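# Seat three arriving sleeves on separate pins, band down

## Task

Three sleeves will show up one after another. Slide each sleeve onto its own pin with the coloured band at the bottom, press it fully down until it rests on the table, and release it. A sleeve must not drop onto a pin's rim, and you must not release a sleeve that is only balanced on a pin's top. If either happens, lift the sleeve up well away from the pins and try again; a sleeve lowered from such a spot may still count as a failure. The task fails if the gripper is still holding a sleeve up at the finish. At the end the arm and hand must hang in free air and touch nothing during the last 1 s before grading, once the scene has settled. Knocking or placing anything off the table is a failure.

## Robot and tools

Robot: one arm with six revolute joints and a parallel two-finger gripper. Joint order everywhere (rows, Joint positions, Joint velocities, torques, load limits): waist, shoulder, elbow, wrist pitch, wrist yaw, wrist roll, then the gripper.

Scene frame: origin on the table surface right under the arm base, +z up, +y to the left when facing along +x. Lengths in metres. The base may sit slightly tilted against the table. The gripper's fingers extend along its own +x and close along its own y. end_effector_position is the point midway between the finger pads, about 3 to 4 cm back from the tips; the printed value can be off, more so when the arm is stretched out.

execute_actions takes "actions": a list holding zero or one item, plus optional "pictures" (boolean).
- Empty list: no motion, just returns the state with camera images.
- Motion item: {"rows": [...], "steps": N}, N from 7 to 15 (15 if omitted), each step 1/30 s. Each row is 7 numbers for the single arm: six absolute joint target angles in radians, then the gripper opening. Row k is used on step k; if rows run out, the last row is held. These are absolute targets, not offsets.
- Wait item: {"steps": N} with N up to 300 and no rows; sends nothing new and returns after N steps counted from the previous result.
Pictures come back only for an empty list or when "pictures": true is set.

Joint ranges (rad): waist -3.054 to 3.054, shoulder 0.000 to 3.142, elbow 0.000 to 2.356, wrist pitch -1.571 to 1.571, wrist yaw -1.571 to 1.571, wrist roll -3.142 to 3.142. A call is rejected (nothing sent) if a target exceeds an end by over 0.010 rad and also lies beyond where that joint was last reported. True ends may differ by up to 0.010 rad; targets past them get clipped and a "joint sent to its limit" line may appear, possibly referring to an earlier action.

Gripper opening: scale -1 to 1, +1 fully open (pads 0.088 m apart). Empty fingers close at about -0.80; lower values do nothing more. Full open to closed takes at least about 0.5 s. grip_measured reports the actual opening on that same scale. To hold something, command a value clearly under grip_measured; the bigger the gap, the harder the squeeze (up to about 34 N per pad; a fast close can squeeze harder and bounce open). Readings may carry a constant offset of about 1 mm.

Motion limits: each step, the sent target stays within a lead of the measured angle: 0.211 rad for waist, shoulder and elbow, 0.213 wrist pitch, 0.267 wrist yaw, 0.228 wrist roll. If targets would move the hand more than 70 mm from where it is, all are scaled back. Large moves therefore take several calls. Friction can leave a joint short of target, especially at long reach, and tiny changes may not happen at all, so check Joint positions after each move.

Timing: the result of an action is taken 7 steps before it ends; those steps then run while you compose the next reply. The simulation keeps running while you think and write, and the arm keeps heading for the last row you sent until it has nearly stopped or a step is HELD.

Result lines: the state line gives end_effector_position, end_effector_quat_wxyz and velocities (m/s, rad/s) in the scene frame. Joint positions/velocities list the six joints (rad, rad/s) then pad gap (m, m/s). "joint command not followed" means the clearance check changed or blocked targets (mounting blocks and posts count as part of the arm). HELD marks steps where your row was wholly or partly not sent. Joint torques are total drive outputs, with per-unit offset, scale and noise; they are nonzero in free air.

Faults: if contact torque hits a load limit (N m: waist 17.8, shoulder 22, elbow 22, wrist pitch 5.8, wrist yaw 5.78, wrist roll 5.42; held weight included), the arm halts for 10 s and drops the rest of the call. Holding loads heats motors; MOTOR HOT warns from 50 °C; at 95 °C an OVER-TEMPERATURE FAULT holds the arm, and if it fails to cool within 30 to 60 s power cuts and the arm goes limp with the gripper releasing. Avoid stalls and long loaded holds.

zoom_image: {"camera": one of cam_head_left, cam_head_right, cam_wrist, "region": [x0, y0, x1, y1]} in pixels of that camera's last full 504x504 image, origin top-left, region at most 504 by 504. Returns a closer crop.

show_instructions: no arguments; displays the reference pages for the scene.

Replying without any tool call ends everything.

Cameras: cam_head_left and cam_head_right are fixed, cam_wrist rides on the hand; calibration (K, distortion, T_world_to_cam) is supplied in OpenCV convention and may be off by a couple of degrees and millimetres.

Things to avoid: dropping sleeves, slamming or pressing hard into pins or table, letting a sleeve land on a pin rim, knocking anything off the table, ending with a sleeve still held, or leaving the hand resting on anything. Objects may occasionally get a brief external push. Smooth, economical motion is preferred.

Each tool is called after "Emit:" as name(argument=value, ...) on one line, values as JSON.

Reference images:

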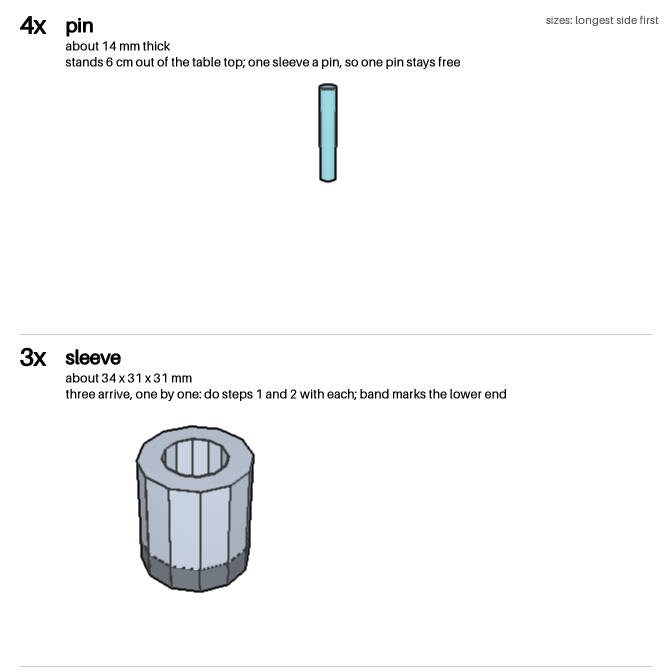

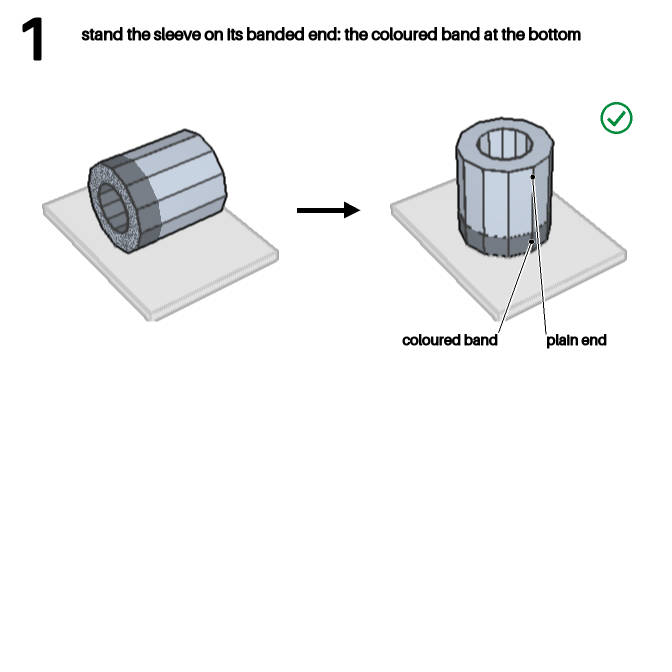

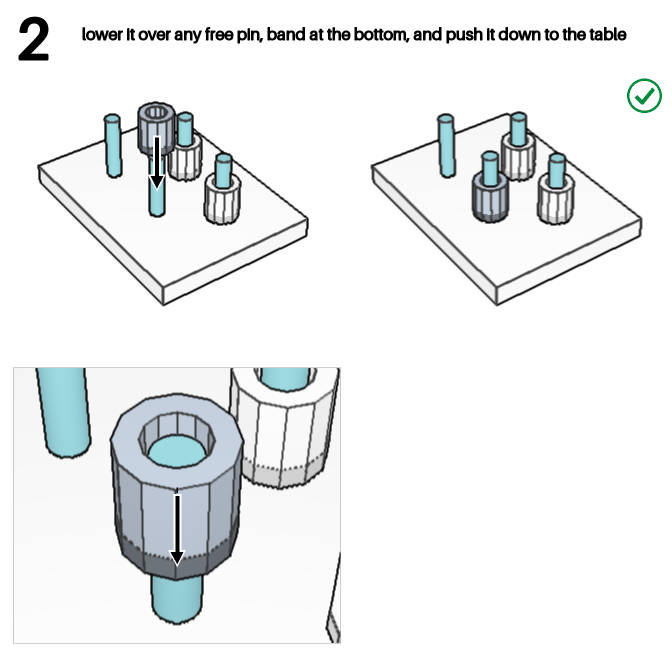

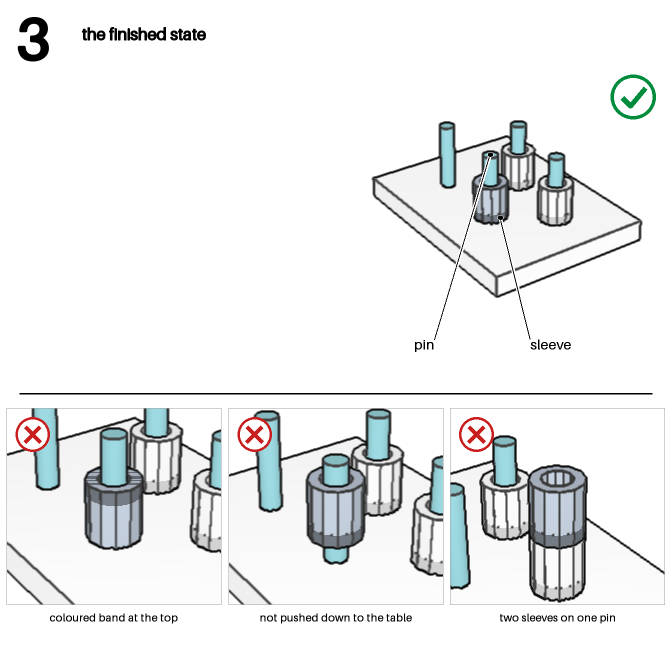

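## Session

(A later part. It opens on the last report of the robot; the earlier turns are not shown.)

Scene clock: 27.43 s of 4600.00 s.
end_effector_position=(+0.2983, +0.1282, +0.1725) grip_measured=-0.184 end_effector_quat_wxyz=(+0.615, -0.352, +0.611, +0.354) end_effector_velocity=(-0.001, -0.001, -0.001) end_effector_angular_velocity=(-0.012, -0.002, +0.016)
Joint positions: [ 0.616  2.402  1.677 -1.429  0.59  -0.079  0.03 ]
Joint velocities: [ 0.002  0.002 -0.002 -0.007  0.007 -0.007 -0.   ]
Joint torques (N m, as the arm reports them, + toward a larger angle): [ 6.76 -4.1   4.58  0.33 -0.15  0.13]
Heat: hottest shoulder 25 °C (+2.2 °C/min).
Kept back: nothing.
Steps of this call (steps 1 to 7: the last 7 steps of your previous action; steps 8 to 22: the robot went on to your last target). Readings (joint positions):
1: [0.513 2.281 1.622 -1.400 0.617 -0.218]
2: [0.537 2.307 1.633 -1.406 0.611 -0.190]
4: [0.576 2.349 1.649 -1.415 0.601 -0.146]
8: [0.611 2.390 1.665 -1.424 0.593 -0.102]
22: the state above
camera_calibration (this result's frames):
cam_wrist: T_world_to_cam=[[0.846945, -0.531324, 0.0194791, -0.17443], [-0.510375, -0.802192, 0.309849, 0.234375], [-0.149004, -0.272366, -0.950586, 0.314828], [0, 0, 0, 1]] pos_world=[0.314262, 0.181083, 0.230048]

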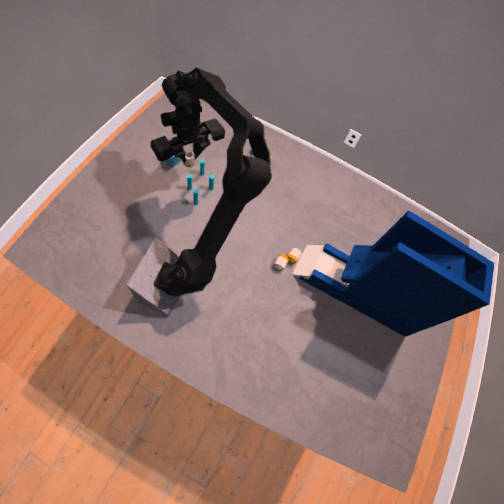

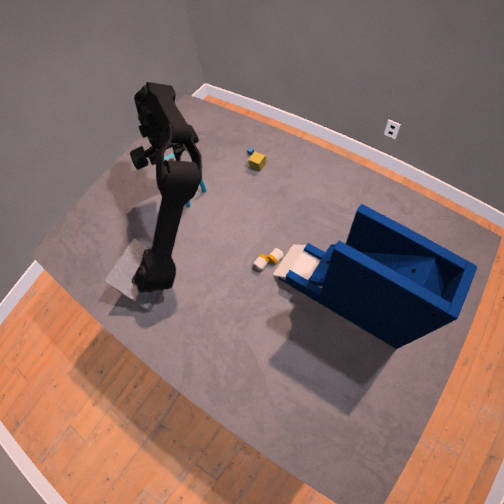

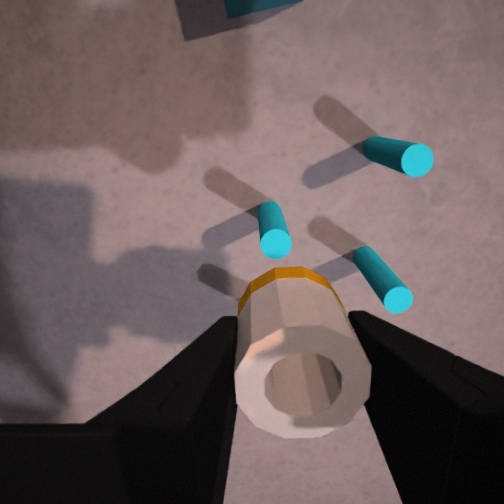

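Emit:
execute_actions(actions=[{"rows": [[0.61,2.395,1.66,-1.42,0.593,-0.085,-0.4],[0.603,2.388,1.64,-1.405,0.596,-0.092,-0.4],[0.595,2.379,1.615,-1.385,0.60,-0.10,-0.4],[0.587,2.37,1.59,-1.363,0.605,-0.108,-0.4],[0.578,2.361,1.563,-1.34,0.61,-0.117,-0.4],[0.569,2.352,1.536,-1.318,0.614,-0.126,-0.4],[0.56,2.342,1.509,-1.295,0.619,-0.135,-0.4],[0.551,2.333,1.482,-1.273,0.624,-0.144,-0.4],[0.543,2.324,1.455,-1.25,0.628,-0.152,-0.4],[0.535,2.316,1.43,-1.23,0.632,-0.16,-0.4],[0.529,2.309,1.41,-1.213,0.636,-0.166,-0.4],[0.524,2.303,1.394,-1.2,0.638,-0.171,-0.4],[0.521,2.30,1.384,-1.192,0.64,-0.174,-0.4],[0.519,2.298,1.378,-1.187,0.641,-0.175,-0.4]], "steps": 15}])

Emit:
execute_actions(actions=[{"steps": 22}], pictures=true)

Scene clock: 30.03 s of 4600.00 s.
end_effector_position=(+0.2951, +0.1242, +0.1532) grip_measured=-0.184 end_effector_quat_wxyz=(+0.614, -0.355, +0.609, +0.356) end_effector_velocity=(-0.019, -0.062, -0.150) end_effector_angular_velocity=(-0.043, +0.057, +0.011)
Joint positions: [ 0.59   2.373  1.577 -1.342  0.607 -0.113  0.03 ]
Joint velocities: [-0.271 -0.227 -0.716  0.564  0.125 -0.242 -0.   ]
Joint torques (N m, as the arm reports them, + toward a larger angle): [ 5.68 -6.72  2.03  0.58  0.05 -0.18]
Heat: hottest shoulder 26 °C (+4.0 °C/min).
Steps of this call (steps 1 to 15: the robot went on to your last target; steps 16 to 70: nothing new was sent; steps 71 to 78: the first 8 steps of this action). Readings (joint positions):
71: [0.617 2.402 1.678 -1.429 0.590 -0.078]
72: [0.617 2.402 1.676 -1.428 0.590 -0.078]
74: [0.614 2.398 1.658 -1.406 0.593 -0.086]
78: the state above

Scene clock: 30.77 s of 4600.00 s.
end_effector_position=(+0.2870, +0.1081, +0.1171) grip_measured=-0.184 end_effector_quat_wxyz=(+0.612, -0.354, +0.612, +0.354) end_effector_velocity=(-0.006, -0.004, -0.002) end_effector_angular_velocity=(-0.015, +0.024, +0.025)
Joint positions: [ 0.525  2.309  1.39  -1.19   0.638 -0.171  0.03 ]
Joint velocities: [-0.002 -0.002 -0.012 -0.022 -0.007 -0.007 -0.   ]
Joint torques (N m, as the arm reports them, + toward a larger angle): [ 5.72 -6.35  2.06  0.62  0.01 -0.15]
Heat: hottest shoulder 26 °C (+3.9 °C/min).
Kept back: nothing.
Steps of this call (steps 1 to 7: the last 7 steps of your previous action; steps 8 to 22: the robot went on to your last target). Readings (joint positions):
1: [0.581 2.366 1.553 -1.323 0.611 -0.121]
2: [0.571 2.358 1.529 -1.303 0.615 -0.128]
4: [0.553 2.342 1.482 -1.266 0.623 -0.143]
8: [0.530 2.322 1.420 -1.218 0.633 -0.161]
22: the state above
camera_calibration (this result's frames):
cam_wrist: T_world_to_cam=[[0.848717, -0.52852, 0.0185712, -0.175202], [-0.506338, -0.801957, 0.316996, 0.22761], [-0.152646, -0.278444, -0.948245, 0.256476], [0, 0, 0, 1]] pos_world=[0.303095, 0.161349, 0.174304]

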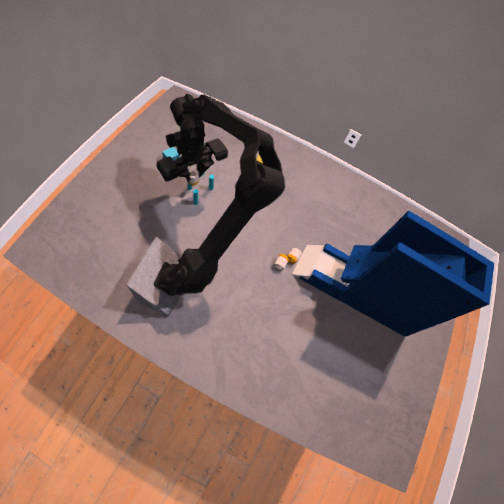

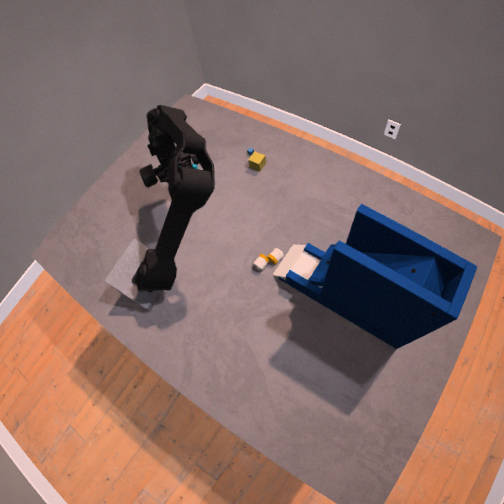

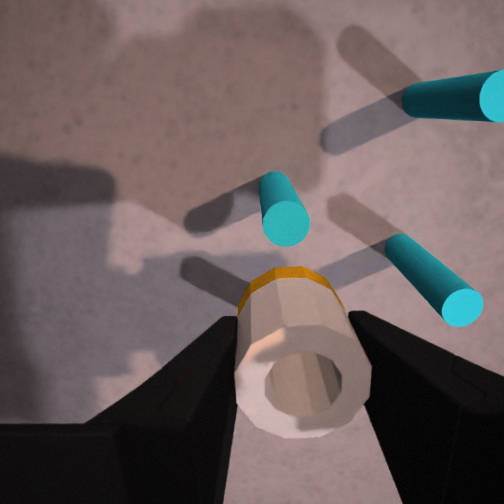

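Emit:
zoom_image(camera="cam_wrist", region=[220, 160, 380, 330])

Region (220, 160, 380, 330) of cam_wrist's 504x504 image, scaled by 2.965, with more detail than that image has; it fills the left 474 columns of this view, and the rest is white.

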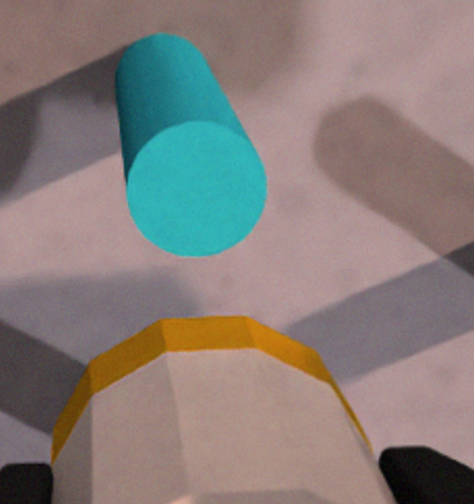

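Emit:
zoom_image(camera="cam_wrist", region=[400, 250, 504, 350])

Region (400, 250, 504, 350) of cam_wrist's 504x504 image, scaled by 4.846, with more detail than that image has; it fills the top 485 rows of this view, and the rest is white.

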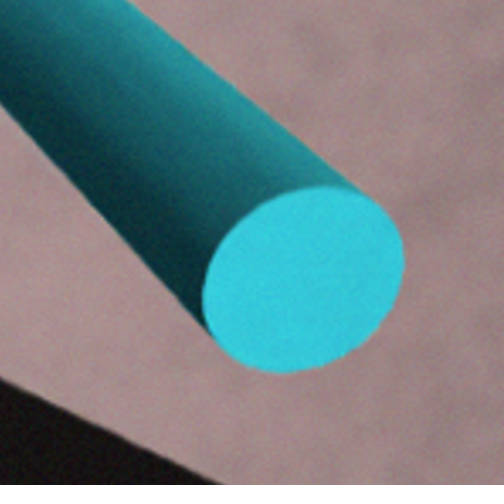

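Emit:
execute_actions(actions=[{"rows": [[0.527,2.33,1.405,-1.193,0.637,-0.168,-0.4],[0.528,2.342,1.417,-1.196,0.636,-0.166,-0.4],[0.529,2.355,1.432,-1.199,0.635,-0.164,-0.4],[0.531,2.369,1.448,-1.202,0.634,-0.162,-0.4],[0.532,2.383,1.464,-1.205,0.633,-0.16,-0.4],[0.533,2.396,1.48,-1.208,0.632,-0.159,-0.4],[0.534,2.407,1.494,-1.211,0.631,-0.158,-0.4],[0.535,2.416,1.505,-1.213,0.631,-0.157,-0.4],[0.535,2.423,1.513,-1.214,0.631,-0.157,-0.4]], "steps": 12}])

Emit:
execute_actions(actions=[{"steps": 22}])

Scene clock: 45.80 s of 4600.00 s.
end_effector_position=(+0.2904, +0.1116, +0.1177) grip_measured=-0.185 end_effector_quat_wxyz=(+0.613, -0.354, +0.612, +0.354) end_effector_velocity=(+0.047, +0.064, +0.006) end_effector_angular_velocity=(+0.011, -0.014, -0.026)
Joint positions: [ 0.526  2.325  1.413 -1.194  0.639 -0.17   0.03 ]
Joint velocities: [ 0.022  0.286  0.359 -0.066 -0.007  0.037 -0.   ]
Joint torques (N m, as the arm reports them, + toward a larger angle): [ 6.88 -3.1   4.09  0.36 -0.18  0.1 ]
Heat: hottest waist 28 °C (+5.2 °C/min).
Steps of this call (steps 1 to 15: the robot went on to your last target; steps 16 to 446: nothing new was sent; steps 447 to 451: the first 5 steps of this action). Readings (joint positions):
447: [0.525 2.307 1.388 -1.189 0.639 -0.172]
448: [0.525 2.307 1.389 -1.189 0.639 -0.172]
450: [0.525 2.317 1.402 -1.193 0.639 -0.172]
451: the state above

Scene clock: 46.53 s of 4600.00 s.
end_effector_position=(+0.2999, +0.1303, +0.1174) grip_measured=-0.185 end_effector_quat_wxyz=(+0.612, -0.354, +0.612, +0.354) end_effector_velocity=(-0.002, -0.001, -0.000) end_effector_angular_velocity=(-0.000, +0.011, +0.025)
Joint positions: [ 0.535  2.407  1.504 -1.211  0.633 -0.161  0.03 ]
Joint velocities: [-0.002 -0.002 -0.002 -0.007 -0.007 -0.022  0.   ]
Joint torques (N m, as the arm reports them, + toward a larger angle): [ 6.82 -4.25  4.3   0.35 -0.15  0.09]
Heat: hottest waist 28 °C (+5.2 °C/min).
Kept back: nothing.
Steps of this call (steps 1 to 7: the last 7 steps of your previous action; steps 8 to 22: the robot went on to your last target). Readings (joint positions):
1: [0.527 2.336 1.426 -1.196 0.638 -0.169]
2: [0.528 2.347 1.439 -1.199 0.638 -0.167]
4: [0.531 2.371 1.464 -1.203 0.636 -0.165]
8: [0.535 2.397 1.490 -1.208 0.634 -0.162]
22: the state above

Emit:
execute_actions(actions=[{"rows": [[0.529,2.423,1.494,-1.208,0.636,-0.165,-0.4],[0.5265,2.4235,1.4895,-1.2015,0.637,-0.168,-0.4],[0.524,2.424,1.485,-1.195,0.6385,-0.17,-0.4],[0.5215,2.4245,1.4805,-1.188,0.64,-0.173,-0.4],[0.519,2.425,1.476,-1.182,0.641,-0.176,-0.4],[0.516,2.425,1.471,-1.175,0.6425,-0.179,-0.4],[0.5135,2.4255,1.4665,-1.169,0.644,-0.181,-0.4],[0.511,2.426,1.462,-1.162,0.645,-0.184,-0.4],[0.5085,2.4265,1.4575,-1.155,0.646,-0.187,-0.4],[0.506,2.427,1.453,-1.149,0.6475,-0.19,-0.4],[0.503,2.427,1.448,-1.142,0.649,-0.192,-0.4],[0.5005,2.4275,1.4435,-1.136,0.65,-0.195,-0.4],[0.498,2.428,1.439,-1.129,0.6515,-0.198,-0.4],[0.4955,2.4285,1.4345,-1.122,0.653,-0.2,-0.4],[0.493,2.429,1.43,-1.116,0.654,-0.203,-0.4]], "steps": 15}])

Emit:
execute_actions(actions=[{"steps": 18}], pictures=true)

Scene clock: 48.37 s of 4600.00 s.
end_effector_position=(+0.3008, +0.1313, +0.1128) grip_measured=-0.185 end_effector_quat_wxyz=(+0.614, -0.353, +0.611, +0.354) end_effector_velocity=(-0.006, -0.004, -0.050) end_effector_angular_velocity=(-0.000, +0.047, +0.011)
Joint positions: [ 0.528  2.407  1.49  -1.185  0.638 -0.171  0.03 ]
Joint velocities: [-0.085  0.007 -0.144  0.168  0.007 -0.081 -0.   ]
Joint torques (N m, as the arm reports them, + toward a larger angle): [ 6.   -4.02  2.14  0.67  0.03 -0.13]
Heat: hottest waist 28 °C (+5.0 °C/min).
Steps of this call (steps 1 to 15: the robot went on to your last target; steps 16 to 47: nothing new was sent; steps 48 to 55: the first 8 steps of this action). Readings (joint positions):
48: [0.535 2.407 1.505 -1.211 0.633 -0.161]
49: [0.535 2.407 1.505 -1.211 0.633 -0.161]
51: [0.535 2.407 1.504 -1.206 0.633 -0.161]
55: the state above

Scene clock: 48.97 s of 4600.00 s.
end_effector_position=(+0.3001, +0.1305, +0.0952) grip_measured=-0.185 end_effector_quat_wxyz=(+0.612, -0.354, +0.612, +0.354) end_effector_velocity=(-0.006, -0.001, -0.002) end_effector_angular_velocity=(+0.004, +0.027, +0.016)
Joint positions: [ 0.499  2.413  1.442 -1.12   0.651 -0.199  0.03 ]
Joint velocities: [-0.002 -0.002 -0.012 -0.007 -0.022 -0.007  0.   ]
Joint torques (N m, as the arm reports them, + toward a larger angle): [ 6.28 -4.27  1.9   0.66  0.05 -0.12]
Heat: hottest waist 28 °C (+4.9 °C/min).
Kept back: nothing.
Steps of this call (steps 1 to 7: the last 7 steps of your previous action; steps 8 to 18: the robot went on to your last target). Readings (joint positions):
1: [0.525 2.408 1.486 -1.179 0.639 -0.174]
2: [0.522 2.408 1.481 -1.173 0.641 -0.177]
4: [0.516 2.410 1.471 -1.160 0.643 -0.182]
8: [0.505 2.412 1.453 -1.136 0.648 -0.192]
18: the state above
camera_calibration (this result's frames):
cam_wrist: T_world_to_cam=[[0.848398, -0.529034, 0.0185288, -0.173847], [-0.506899, -0.801818, 0.316451, 0.25939], [-0.152557, -0.277869, -0.948428, 0.243845], [0, 0, 0, 1]] pos_world=[0.316176, 0.18377, 0.152407]

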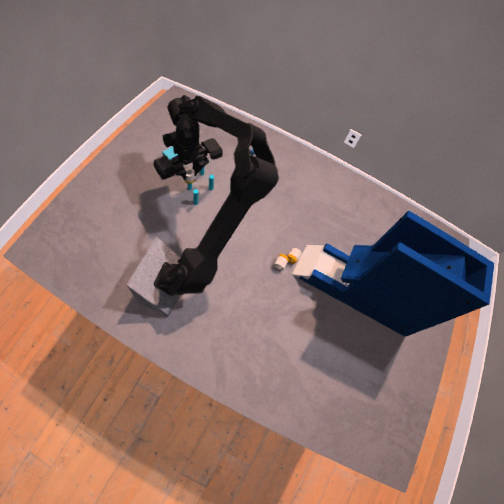

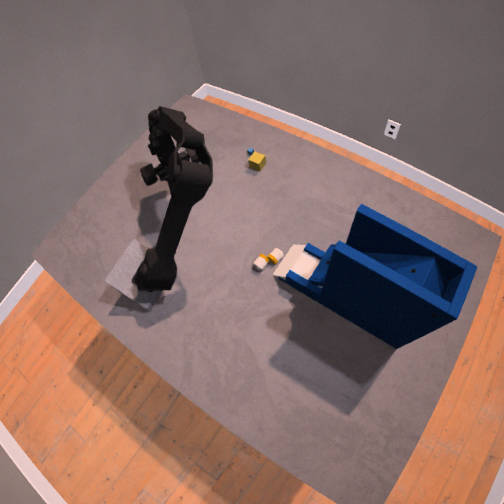

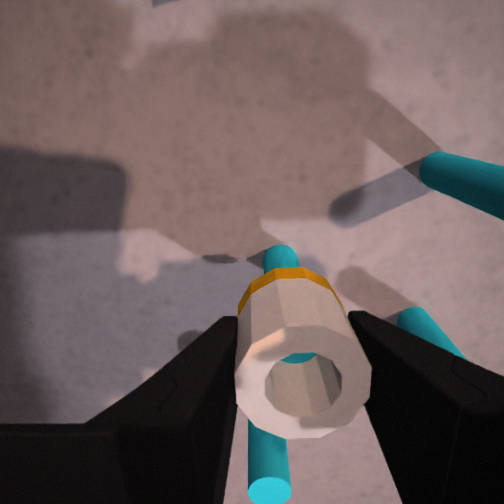

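Emit:
execute_actions(actions=[{"rows": [[0.489,2.430,1.424,-1.107,0.656,-0.207,-0.4],[0.484,2.4315,1.416,-1.094,0.658,-0.213,-0.4],[0.478,2.433,1.407,-1.079,0.661,-0.219,-0.4],[0.4715,2.435,1.397,-1.062,0.665,-0.227,-0.4],[0.465,2.437,1.386,-1.045,0.668,-0.234,-0.4],[0.458,2.439,1.375,-1.028,0.672,-0.242,-0.4],[0.451,2.441,1.365,-1.011,0.675,-0.249,-0.4],[0.444,2.444,1.356,-0.994,0.678,-0.257,-0.4],[0.437,2.447,1.347,-0.977,0.681,-0.265,-0.4],[0.431,2.449,1.339,-0.962,0.684,-0.272,-0.4],[0.425,2.452,1.332,-0.948,0.687,-0.279,-0.4],[0.42,2.454,1.326,-0.936,0.689,-0.285,-0.4],[0.416,2.456,1.321,-0.926,0.691,-0.29,-0.4],[0.413,2.457,1.317,-0.919,0.692,-0.293,-0.4],[0.4106,2.458,1.314,-0.9135,0.693,-0.296,-0.4]], "steps": 15}])

Emit:
execute_actions(actions=[{"steps": 20}], pictures=true)

Scene clock: 50.03 s of 4600.00 s.
end_effector_position=(+0.3009, +0.1309, +0.0799) grip_measured=-0.185 end_effector_quat_wxyz=(+0.614, -0.354, +0.610, +0.354) end_effector_velocity=(-0.006, -0.007, -0.114) end_effector_angular_velocity=(-0.019, +0.059, +0.014)
Joint positions: [ 0.474  2.418  1.399 -1.047  0.666 -0.231  0.03 ]
Joint velocities: [-0.203  0.066 -0.266  0.403  0.066 -0.198 -0.   ]
Joint torques (N m, as the arm reports them, + toward a larger angle): [ 6.21 -4.01  1.77  0.64  0.01 -0.2 ]
Heat: hottest waist 29 °C (+6.0 °C/min).
Steps of this call (steps 1 to 15: the robot went on to your last target; steps 16 to 24: nothing new was sent; steps 25 to 32: the first 8 steps of this action). Readings (joint positions):
25: [0.499 2.414 1.440 -1.117 0.652 -0.200]
26: [0.498 2.414 1.438 -1.113 0.653 -0.202]
28: [0.494 2.414 1.430 -1.097 0.656 -0.208]
32: the state above

Scene clock: 50.70 s of 4600.00 s.
end_effector_position=(+0.2998, +0.1310, +0.0493) grip_measured=-0.185 end_effector_quat_wxyz=(+0.612, -0.356, +0.611, +0.355) end_effector_velocity=(+0.000, +0.001, -0.001) end_effector_angular_velocity=(-0.004, -0.008, +0.022)
Joint positions: [ 0.423  2.441  1.329 -0.922  0.69  -0.292  0.03 ]
Joint velocities: [ 0.002  0.002 -0.002  0.007  0.007 -0.022 -0.   ]
Joint torques (N m, as the arm reports them, + toward a larger angle): [ 6.03 -4.13  1.3   0.83 -0.03 -0.19]
Heat: hottest waist 29 °C (+5.9 °C/min).
Kept back: nothing.
Steps of this call (steps 1 to 7: the last 7 steps of your previous action; steps 8 to 20: the robot went on to your last target). Readings (joint positions):
1: [0.467 2.421 1.390 -1.033 0.669 -0.237]
2: [0.460 2.424 1.381 -1.018 0.671 -0.244]
4: [0.446 2.430 1.364 -0.989 0.677 -0.258]
8: [0.426 2.439 1.339 -0.943 0.686 -0.279]
20: the state above
camera_calibration (this result's frames):
cam_wrist: T_world_to_cam=[[0.851132, -0.524511, 0.0214933, -0.174095], [-0.503645, -0.804357, 0.315201, 0.273571], [-0.148038, -0.279102, -0.948782, 0.199273], [0, 0, 0, 1]] pos_world=[0.315461, 0.184352, 0.106579]

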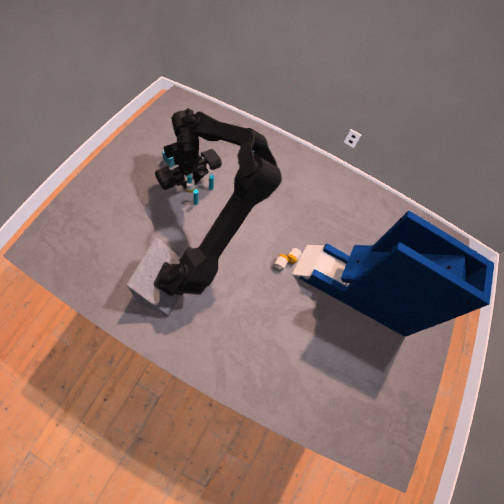

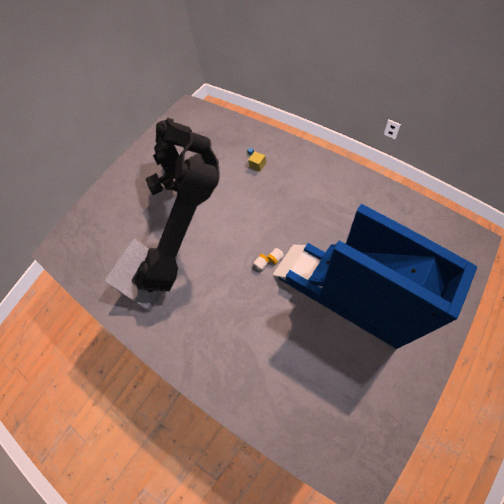

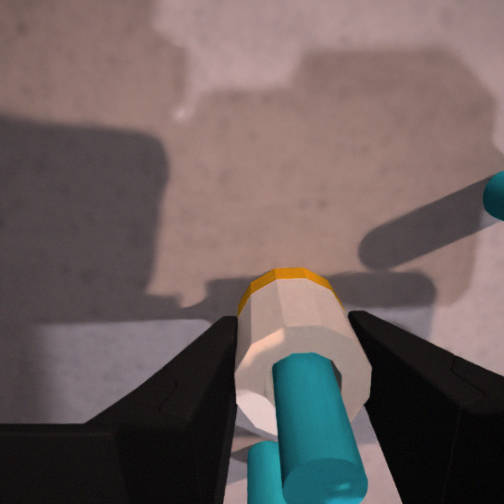

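Emit:
execute_actions(actions=[{"rows": [[0.42,2.445,1.325,-0.922,0.69,-0.292,-0.25],[0.42,2.445,1.325,-0.922,0.69,-0.292,-0.15],[0.42,2.445,1.325,-0.922,0.69,-0.292,-0.05],[0.42,2.445,1.325,-0.922,0.69,-0.292,0.05],[0.42,2.445,1.325,-0.922,0.69,-0.292,0.1]], "steps": 10}])

Scene clock: 51.07 s of 4600.00 s.
end_effector_position=(+0.3000, +0.1311, +0.0495) grip_measured=-0.184 end_effector_quat_wxyz=(+0.612, -0.357, +0.610, +0.354) end_effector_velocity=(-0.002, -0.000, +0.001) end_effector_angular_velocity=(+0.002, +0.007, +0.014)
Joint positions: [ 0.424  2.441  1.328 -0.921  0.693 -0.293  0.03 ]
Joint velocities: [ 0.002 -0.002 -0.002 -0.007 -0.007 -0.007  0.009]
Joint torques (N m, as the arm reports them, + toward a larger angle): [ 6.32 -5.11  2.26  0.64 -0.12 -0.07]
Heat: hottest waist 29 °C (+5.9 °C/min).
Steps of this call (steps 1 to 8: the robot went on to your last target; steps 9 to 11: the first 3 steps of this action). Readings (joint positions):
9: [0.423 2.441 1.328 -0.921 0.691 -0.293]
10: [0.424 2.441 1.328 -0.921 0.692 -0.293]
11: the state above

Emit:
execute_actions(actions=[{"rows": [[0.432,2.43,1.345,-0.945,0.685,-0.28,0.1],[0.443,2.425,1.362,-0.975,0.68,-0.267,0.1],[0.456,2.42,1.382,-1.01,0.673,-0.25,0.1],[0.47,2.415,1.403,-1.045,0.666,-0.235,0.1],[0.484,2.41,1.425,-1.08,0.659,-0.22,0.1],[0.498,2.405,1.447,-1.115,0.652,-0.2,0.1],[0.512,2.40,1.47,-1.15,0.645,-0.185,0.1],[0.525,2.395,1.492,-1.185,0.638,-0.17,0.1],[0.535,2.385,1.51,-1.21,0.633,-0.15,0.1],[0.535,2.36,1.515,-1.21,0.625,-0.11,0.1],[0.525,2.325,1.51,-1.205,0.61,-0.065,0.15],[0.508,2.285,1.50,-1.195,0.595,-0.017,0.2],[0.488,2.243,1.49,-1.185,0.58,0.03,0.25],[0.466,2.2,1.479,-1.174,0.564,0.078,0.25],[0.444,2.157,1.468,-1.163,0.548,0.126,0.25]], "steps": 15}])

Emit:
execute_actions(actions=[{"rows": [[0.421,2.113,1.457,-1.152,0.531,0.176,0.25],[0.398,2.069,1.446,-1.141,0.515,0.226,0.25],[0.375,2.025,1.435,-1.13,0.498,0.276,0.25],[0.352,1.981,1.424,-1.119,0.482,0.326,0.25],[0.329,1.937,1.412,-1.108,0.465,0.376,0.25],[0.306,1.893,1.401,-1.097,0.449,0.426,0.25],[0.283,1.85,1.39,-1.086,0.432,0.476,0.25],[0.26,1.806,1.379,-1.075,0.416,0.526,0.25],[0.237,1.762,1.368,-1.065,0.399,0.576,0.25],[0.212,1.718,1.355,-1.054,0.383,0.626,0.25],[0.185,1.674,1.34,-1.043,0.366,0.676,0.25],[0.155,1.63,1.322,-1.03,0.35,0.726,0.25],[0.122,1.587,1.302,-1.016,0.333,0.776,0.25],[0.086,1.545,1.28,-1.0,0.316,0.826,0.25],[0.047,1.504,1.255,-0.984,0.298,0.876,0.25]], "steps": 15}])

Emit:
execute_actions(actions=[{"rows": [[0.005,1.464,1.226,-0.967,0.279,0.921,0.25],[-0.037,1.424,1.197,-0.95,0.26,0.966,0.25],[-0.079,1.384,1.168,-0.934,0.241,1.011,0.25],[-0.121,1.344,1.139,-0.917,0.222,1.056,0.25],[-0.163,1.304,1.11,-0.9,0.203,1.101,0.25],[-0.205,1.264,1.081,-0.884,0.184,1.146,0.25],[-0.247,1.224,1.052,-0.867,0.165,1.191,0.25],[-0.289,1.184,1.023,-0.85,0.146,1.236,0.25],[-0.331,1.144,0.994,-0.834,0.127,1.281,0.25],[-0.373,1.104,0.965,-0.817,0.108,1.326,0.25],[-0.415,1.064,0.936,-0.8,0.089,1.371,0.25],[-0.457,1.024,0.907,-0.784,0.07,1.416,0.25],[-0.499,0.984,0.878,-0.767,0.051,1.461,0.25],[-0.541,0.944,0.849,-0.75,0.032,1.506,0.25],[-0.583,0.904,0.82,-0.734,0.013,1.551,0.25]], "steps": 15}])

Emit:
execute_actions(actions=[{"rows": [[-0.625,0.864,0.791,-0.717,-0.006,1.596,0.25],[-0.667,0.824,0.762,-0.7,-0.025,1.641,0.25],[-0.709,0.784,0.733,-0.684,-0.044,1.686,0.25],[-0.751,0.744,0.704,-0.667,-0.063,1.731,0.25],[-0.793,0.704,0.675,-0.65,-0.082,1.776,0.25],[-0.835,0.664,0.646,-0.634,-0.101,1.821,0.25],[-0.877,0.624,0.617,-0.617,-0.12,1.866,0.25],[-0.917,0.586,0.589,-0.601,-0.138,1.91,0.25],[-0.953,0.553,0.563,-0.587,-0.154,1.95,0.25],[-0.985,0.524,0.54,-0.575,-0.168,1.985,0.25],[-1.011,0.5,0.521,-0.564,-0.18,2.014,0.25],[-1.031,0.482,0.506,-0.556,-0.189,2.036,0.25],[-1.045,0.469,0.495,-0.551,-0.195,2.052,0.25],[-1.054,0.461,0.488,-0.548,-0.199,2.061,0.25],[-1.058,0.457,0.485,-0.546,-0.2,2.065,0.25]], "steps": 15}])

Emit:
execute_actions(actions=[{"steps": 22}], pictures=true)

Scene clock: 56.97 s of 4600.00 s.
end_effector_position=(+0.2987, +0.1308, +0.0799) grip_measured=+0.100 end_effector_quat_wxyz=(+0.606, -0.358, +0.615, +0.356) end_effector_velocity=(+0.015, +0.006, +0.245) end_effector_angular_velocity=(+0.069, -0.064, -0.054)
Joint positions: [ 0.476  2.43   1.412 -1.074  0.661 -0.223  0.044]
Joint velocities: [ 0.398 -0.164  0.589 -0.901 -0.198  0.418 -0.   ]
Joint torques (N m, as the arm reports them, + toward a larger angle): [ 7.2  -7.6   4.21  0.29 -0.17  0.14]
Heat: hottest waist 30 °C (+6.3 °C/min).
Steps of this call (steps 1 to 7: the last 7 steps of your previous action; steps 8 to 15: the robot went on to your last target; steps 16 to 169: nothing new was sent; steps 170 to 177: the first 8 steps of this action). Readings (joint positions):
170: [0.424 2.441 1.328 -0.922 0.691 -0.292]
171: [0.425 2.441 1.331 -0.932 0.690 -0.289]
173: [0.433 2.441 1.347 -0.969 0.683 -0.273]
177: the state above

Scene clock: 57.47 s of 4600.00 s.
end_effector_position=(+0.3443, +0.0338, +0.1712) grip_measured=+0.243 end_effector_quat_wxyz=(+0.736, +0.075, +0.651, +0.167) end_effector_velocity=(+0.068, -0.345, +0.088) end_effector_angular_velocity=(+1.111, +0.465, -2.556)
Joint positions: [ 0.343  1.966  1.432 -1.111  0.477  0.347  0.051]
Joint velocities: [-0.696 -1.292 -0.315  0.286 -0.491  1.458  0.003]
Joint torques (N m, as the arm reports them, + toward a larger angle): [ 6.51 -4.57  1.79  0.89 -0.43  0.09]
Heat: hottest waist 30 °C (+6.3 °C/min).
Steps of this call (steps 1 to 7: the last 7 steps of your previous action; steps 8 to 15: the first 8 steps of this action). Readings (joint positions):
8: [0.498 2.261 1.474 -1.165 0.580 0.020]
9: [0.480 2.223 1.473 -1.161 0.566 0.064]
11: [0.437 2.140 1.465 -1.145 0.538 0.156]
15: the state above

Scene clock: 57.97 s of 4600.00 s.
end_effector_position=(+0.3175, -0.1363, +0.1492) grip_measured=+0.250 end_effector_quat_wxyz=(+0.538, +0.632, +0.534, -0.161) end_effector_velocity=(-0.183, -0.262, -0.156) end_effector_angular_velocity=(+0.930, +0.866, -2.300)
Joint positions: [-0.142  1.334  1.137 -0.909  0.216  1.069  0.051]
Joint velocities: [-1.223 -1.175 -0.847  0.447 -0.549  1.341 -0.   ]
Joint torques (N m, as the arm reports them, + toward a larger angle): [ 4.34 -3.78  1.59  0.89 -0.6   0.06]
Heat: hottest waist 30 °C (+6.2 °C/min).
Steps of this call (steps 1 to 7: the last 7 steps of your previous action; steps 8 to 15: the first 8 steps of this action). Readings (joint positions):
8: [0.137 1.620 1.319 -1.017 0.343 0.738]
9: [0.101 1.577 1.297 -1.003 0.326 0.787]
11: [0.023 1.493 1.248 -0.972 0.290 0.883]
15: the state above

Scene clock: 58.47 s of 4600.00 s.
end_effector_position=(+0.2121, -0.2211, +0.0935) grip_measured=+0.250 end_effector_quat_wxyz=(+0.157, +0.886, +0.192, -0.391) end_effector_velocity=(-0.215, -0.076, -0.078) end_effector_angular_velocity=(+0.600, +0.266, -2.198)
Joint positions: [-0.766  0.734  0.705 -0.662 -0.068  1.747  0.051]
Joint velocities: [-1.263 -1.209 -0.872  0.476 -0.579  1.341 -0.   ]
Joint torques (N m, as the arm reports them, + toward a larger angle): [ 0.9  -3.42  2.    0.88 -0.61  0.08]
Heat: hottest waist 30 °C (+6.2 °C/min).
Steps of this call (steps 1 to 7: the last 7 steps of your previous action; steps 8 to 15: the first 8 steps of this action). Readings (joint positions):
8: [-0.474 1.014 0.907 -0.777 0.064 1.432]
9: [-0.516 0.974 0.878 -0.761 0.046 1.477]
11: [-0.599 0.894 0.821 -0.728 0.007 1.567]
15: the state above

Scene clock: 59.20 s of 4600.00 s.
end_effector_position=(+0.1666, -0.2298, +0.0740) grip_measured=+0.250 end_effector_quat_wxyz=(+0.001, +0.907, -0.001, -0.422) end_effector_velocity=(-0.001, +0.002, +0.001) end_effector_angular_velocity=(+0.000, -0.012, +0.003)
Joint positions: [-1.053  0.465  0.499 -0.549 -0.198  2.06   0.051]
Joint velocities: [-0.012 -0.017 -0.007 -0.007 -0.022 -0.007 -0.   ]
Joint torques (N m, as the arm reports them, + toward a larger angle): [ 0.02 -2.7   2.58  1.04 -0.52  0.05]
Heat: hottest waist 29 °C (+5.1 °C/min).
Kept back: nothing.
Steps of this call (steps 1 to 7: the last 7 steps of your previous action; steps 8 to 22: the robot went on to your last target). Readings (joint positions):
1: [-0.808 0.694 0.676 -0.646 -0.087 1.791]
2: [-0.847 0.657 0.649 -0.631 -0.104 1.834]
4: [-0.917 0.591 0.600 -0.604 -0.134 1.909]
8: [-1.007 0.508 0.533 -0.570 -0.174 2.005]
22: the state above
camera_calibration (this result's frames):
cam_wrist: T_world_to_cam=[[0.0150105, 0.99931, 0.0339788, 0.238044], [0.521499, -0.0368189, 0.852457, -0.12571], [0.85312, 0.00492412, -0.521692, -0.0309065], [0, 0, 0, 1]] pos_world=[0.0883514, -0.242356, 0.0829501]

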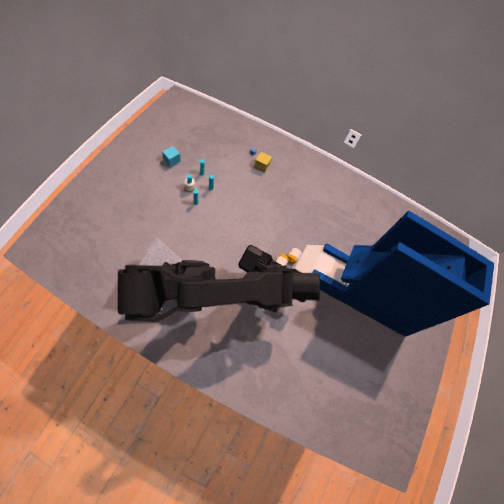

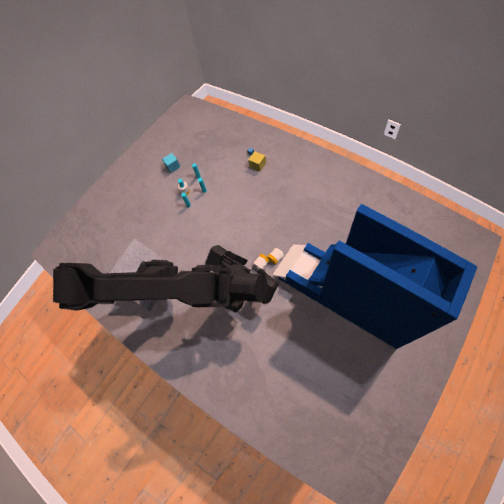

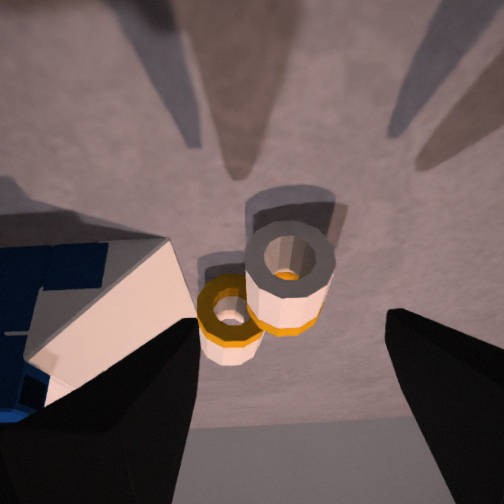

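Emit:
execute_actions(actions=[{"rows": [[-1.047,0.48,0.483,-0.54,-0.193,2.066,0.2],[-1.042,0.495,0.478,-0.52,-0.189,2.069,0.16],[-1.036,0.513,0.473,-0.496,-0.184,2.072,0.12],[-1.029,0.533,0.467,-0.47,-0.178,2.075,0.12],[-1.022,0.553,0.461,-0.443,-0.172,2.078,0.12],[-1.015,0.574,0.454,-0.415,-0.166,2.082,0.12],[-1.008,0.595,0.448,-0.387,-0.16,2.085,0.12],[-1.001,0.616,0.441,-0.359,-0.154,2.088,0.12],[-0.994,0.636,0.435,-0.332,-0.148,2.091,0.12],[-0.988,0.655,0.429,-0.307,-0.143,2.094,0.12],[-0.982,0.672,0.424,-0.284,-0.138,2.097,0.12],[-0.977,0.686,0.42,-0.265,-0.134,2.099,0.12],[-0.974,0.697,0.416,-0.251,-0.131,2.101,0.12],[-0.971,0.704,0.414,-0.241,-0.129,2.102,0.12],[-0.97,0.708,0.413,-0.236,-0.128,2.103,0.12]], "steps": 15}])

Emit:
execute_actions(actions=[{"steps": 22}], pictures=true)

Scene clock: 60.63 s of 4600.00 s.
end_effector_position=(+0.1780, -0.2322, +0.0617) grip_measured=+0.142 end_effector_quat_wxyz=(+0.002, +0.907, -0.002, -0.420) end_effector_velocity=(+0.075, +0.009, -0.099) end_effector_angular_velocity=(+0.035, +0.021, +0.050)
Joint positions: [-1.026  0.54   0.475 -0.443 -0.175  2.075  0.046]
Joint velocities: [ 0.188  0.554 -0.188  0.696  0.154  0.066 -0.009]
Joint torques (N m, as the arm reports them, + toward a larger angle): [ 0.9  -0.85  2.26  1.05 -0.38  0.12]
Heat: hottest waist 29 °C (+5.0 °C/min).
Steps of this call (steps 1 to 15: the robot went on to your last target; steps 16 to 35: nothing new was sent; steps 36 to 43: the first 8 steps of this action). Readings (joint positions):
36: [-1.054 0.464 0.498 -0.547 -0.198 2.062]
37: [-1.054 0.465 0.497 -0.543 -0.198 2.063]
39: [-1.048 0.478 0.493 -0.520 -0.194 2.065]
43: the state above

Scene clock: 61.37 s of 4600.00 s.
end_effector_position=(+0.1992, -0.2282, +0.0355) grip_measured=+0.120 end_effector_quat_wxyz=(+0.001, +0.907, +0.001, -0.421) end_effector_velocity=(-0.000, +0.004, -0.002) end_effector_angular_velocity=(+0.011, +0.004, +0.014)
Joint positions: [-0.973  0.697  0.424 -0.239 -0.131  2.099  0.045]
Joint velocities: [-0.002  0.007 -0.002 -0.007 -0.007 -0.007 -0.   ]
Joint torques (N m, as the arm reports them, + toward a larger angle): [ 1.33 -1.69  2.05  1.13 -0.39  0.1 ]
Heat: hottest waist 29 °C (+4.0 °C/min).
Kept back: nothing.
Steps of this call (steps 1 to 7: the last 7 steps of your previous action; steps 8 to 22: the robot went on to your last target). Readings (joint positions):
1: [-1.020 0.559 0.469 -0.419 -0.170 2.077]
2: [-1.014 0.579 0.463 -0.395 -0.165 2.080]
4: [-1.001 0.616 0.450 -0.348 -0.154 2.086]
8: [-0.983 0.669 0.433 -0.280 -0.140 2.094]
22: the state above
camera_calibration (this result's frames):
cam_wrist: T_world_to_cam=[[0.0118041, 0.999239, 0.0371683, 0.237788], [0.520783, -0.0378751, 0.852849, -0.109867], [0.853608, 0.00928955, -0.520834, -0.0779044], [0, 0, 0, 1]] pos_world=[0.12091, -0.241044, 0.0442865]

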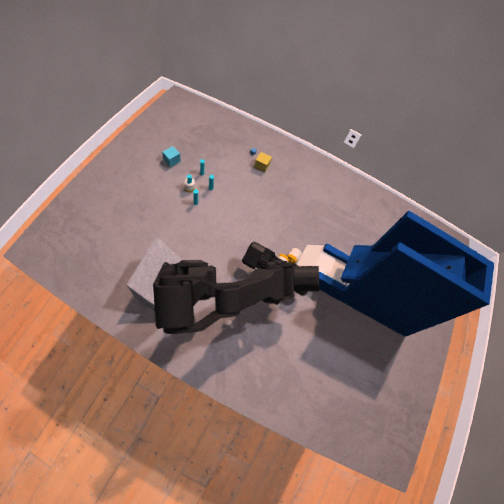

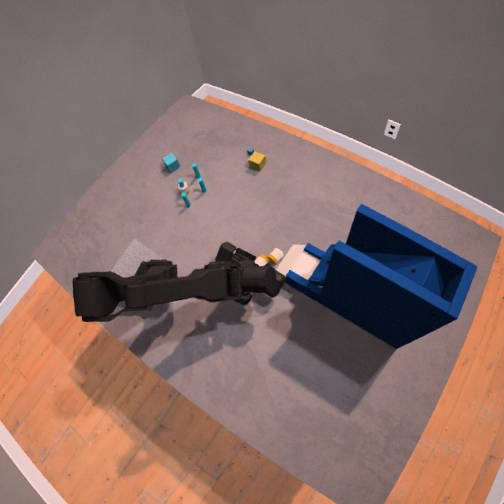

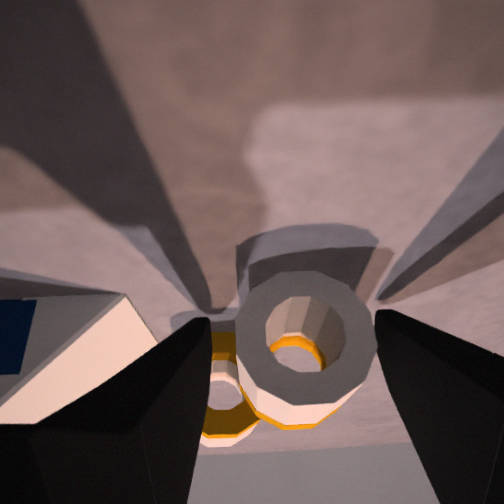

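Emit:
execute_actions(actions=[{"rows": [[-0.97,0.708,0.413,-0.236,-0.128,2.103,0.04],[-0.97,0.708,0.413,-0.236,-0.128,2.103,-0.04],[-0.97,0.708,0.413,-0.236,-0.128,2.103,-0.1],[-0.97,0.708,0.413,-0.236,-0.128,2.103,-0.15],[-0.97,0.708,0.413,-0.236,-0.128,2.103,-0.2],[-0.97,0.708,0.413,-0.236,-0.128,2.103,-0.25],[-0.97,0.708,0.413,-0.236,-0.128,2.103,-0.3],[-0.97,0.708,0.413,-0.236,-0.128,2.103,-0.36],[-0.97,0.708,0.413,-0.236,-0.128,2.103,-0.42],[-0.97,0.708,0.413,-0.236,-0.128,2.103,-0.5]], "steps": 14}])

Emit:
execute_actions(actions=[{"steps": 10}], pictures=true)

Scene clock: 62.00 s of 4600.00 s.
end_effector_position=(+0.1994, -0.2282, +0.0355) grip_measured=-0.132 end_effector_quat_wxyz=(+0.001, +0.907, +0.001, -0.421) end_effector_velocity=(-0.001, +0.006, -0.001) end_effector_angular_velocity=(+0.024, +0.003, +0.008)
Joint positions: [-0.973  0.698  0.424 -0.238 -0.131  2.1    0.033]
Joint velocities: [ 0.002 -0.002 -0.002 -0.022 -0.007  0.007 -0.068]
Joint torques (N m, as the arm reports them, + toward a larger angle): [ 1.28 -1.6   1.95  1.07 -0.36  0.09]
Heat: hottest waist 29 °C (+4.0 °C/min).
Steps of this call (steps 1 to 12: the robot went on to your last target; steps 13 to 19: the first 7 steps of this action). Readings (joint positions):
13: [-0.973 0.698 0.424 -0.238 -0.131 2.099]
14: [-0.973 0.698 0.424 -0.238 -0.131 2.099]
16: [-0.973 0.698 0.424 -0.238 -0.131 2.100]
19: the state above

Scene clock: 62.33 s of 4600.00 s.
end_effector_position=(+0.1994, -0.2283, +0.0355) grip_measured=-0.183 end_effector_quat_wxyz=(+0.001, +0.907, +0.001, -0.421) end_effector_velocity=(+0.001, -0.001, +0.001) end_effector_angular_velocity=(-0.017, -0.008, +0.014)
Joint positions: [-0.973  0.698  0.424 -0.238 -0.131  2.1    0.03 ]
Joint velocities: [-0.002 -0.002 -0.002  0.007 -0.007 -0.022  0.   ]
Joint torques (N m, as the arm reports them, + toward a larger angle): [ 1.25 -1.62  1.95  1.07 -0.37  0.1 ]
Heat: hottest waist 29 °C (+4.0 °C/min).
Kept back: nothing.
Steps of this call (steps 1 to 7: the last 7 steps of your previous action; steps 8 to 10: the robot went on to your last target). Readings (joint positions):
1: [-0.973 0.698 0.424 -0.238 -0.131 2.100]
2: [-0.973 0.698 0.424 -0.238 -0.131 2.100]
4: [-0.973 0.698 0.424 -0.238 -0.131 2.100]
8: [-0.973 0.698 0.424 -0.238 -0.131 2.100]
10: the state above
camera_calibration (this result's frames):
cam_wrist: T_world_to_cam=[[0.0121529, 0.999246, 0.036886, 0.237848], [0.520208, -0.0378217, 0.853202, -0.109874], [0.853953, 0.00881952, -0.520275, -0.0782767], [0, 0, 0, 1]] pos_world=[0.121111, -0.241134, 0.0442459]

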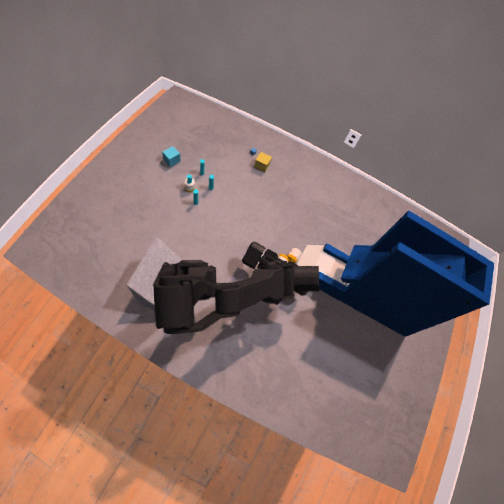

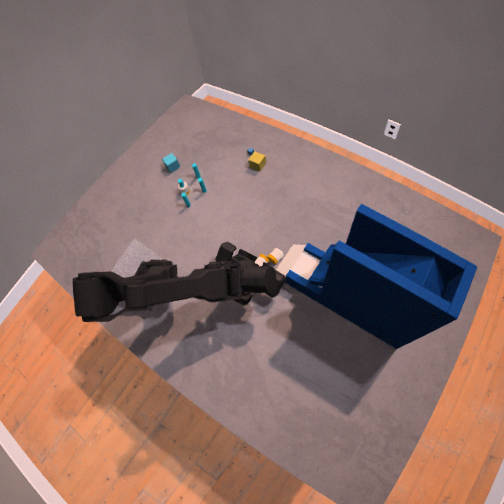

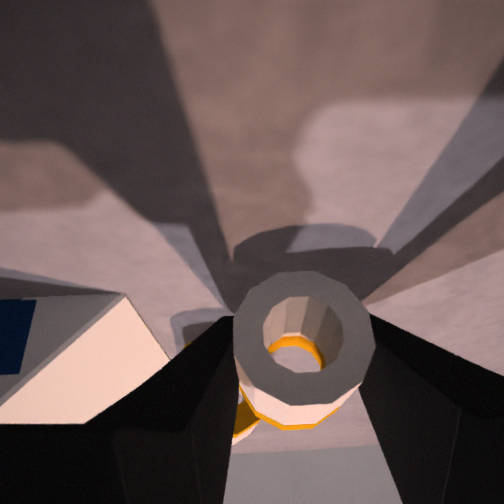

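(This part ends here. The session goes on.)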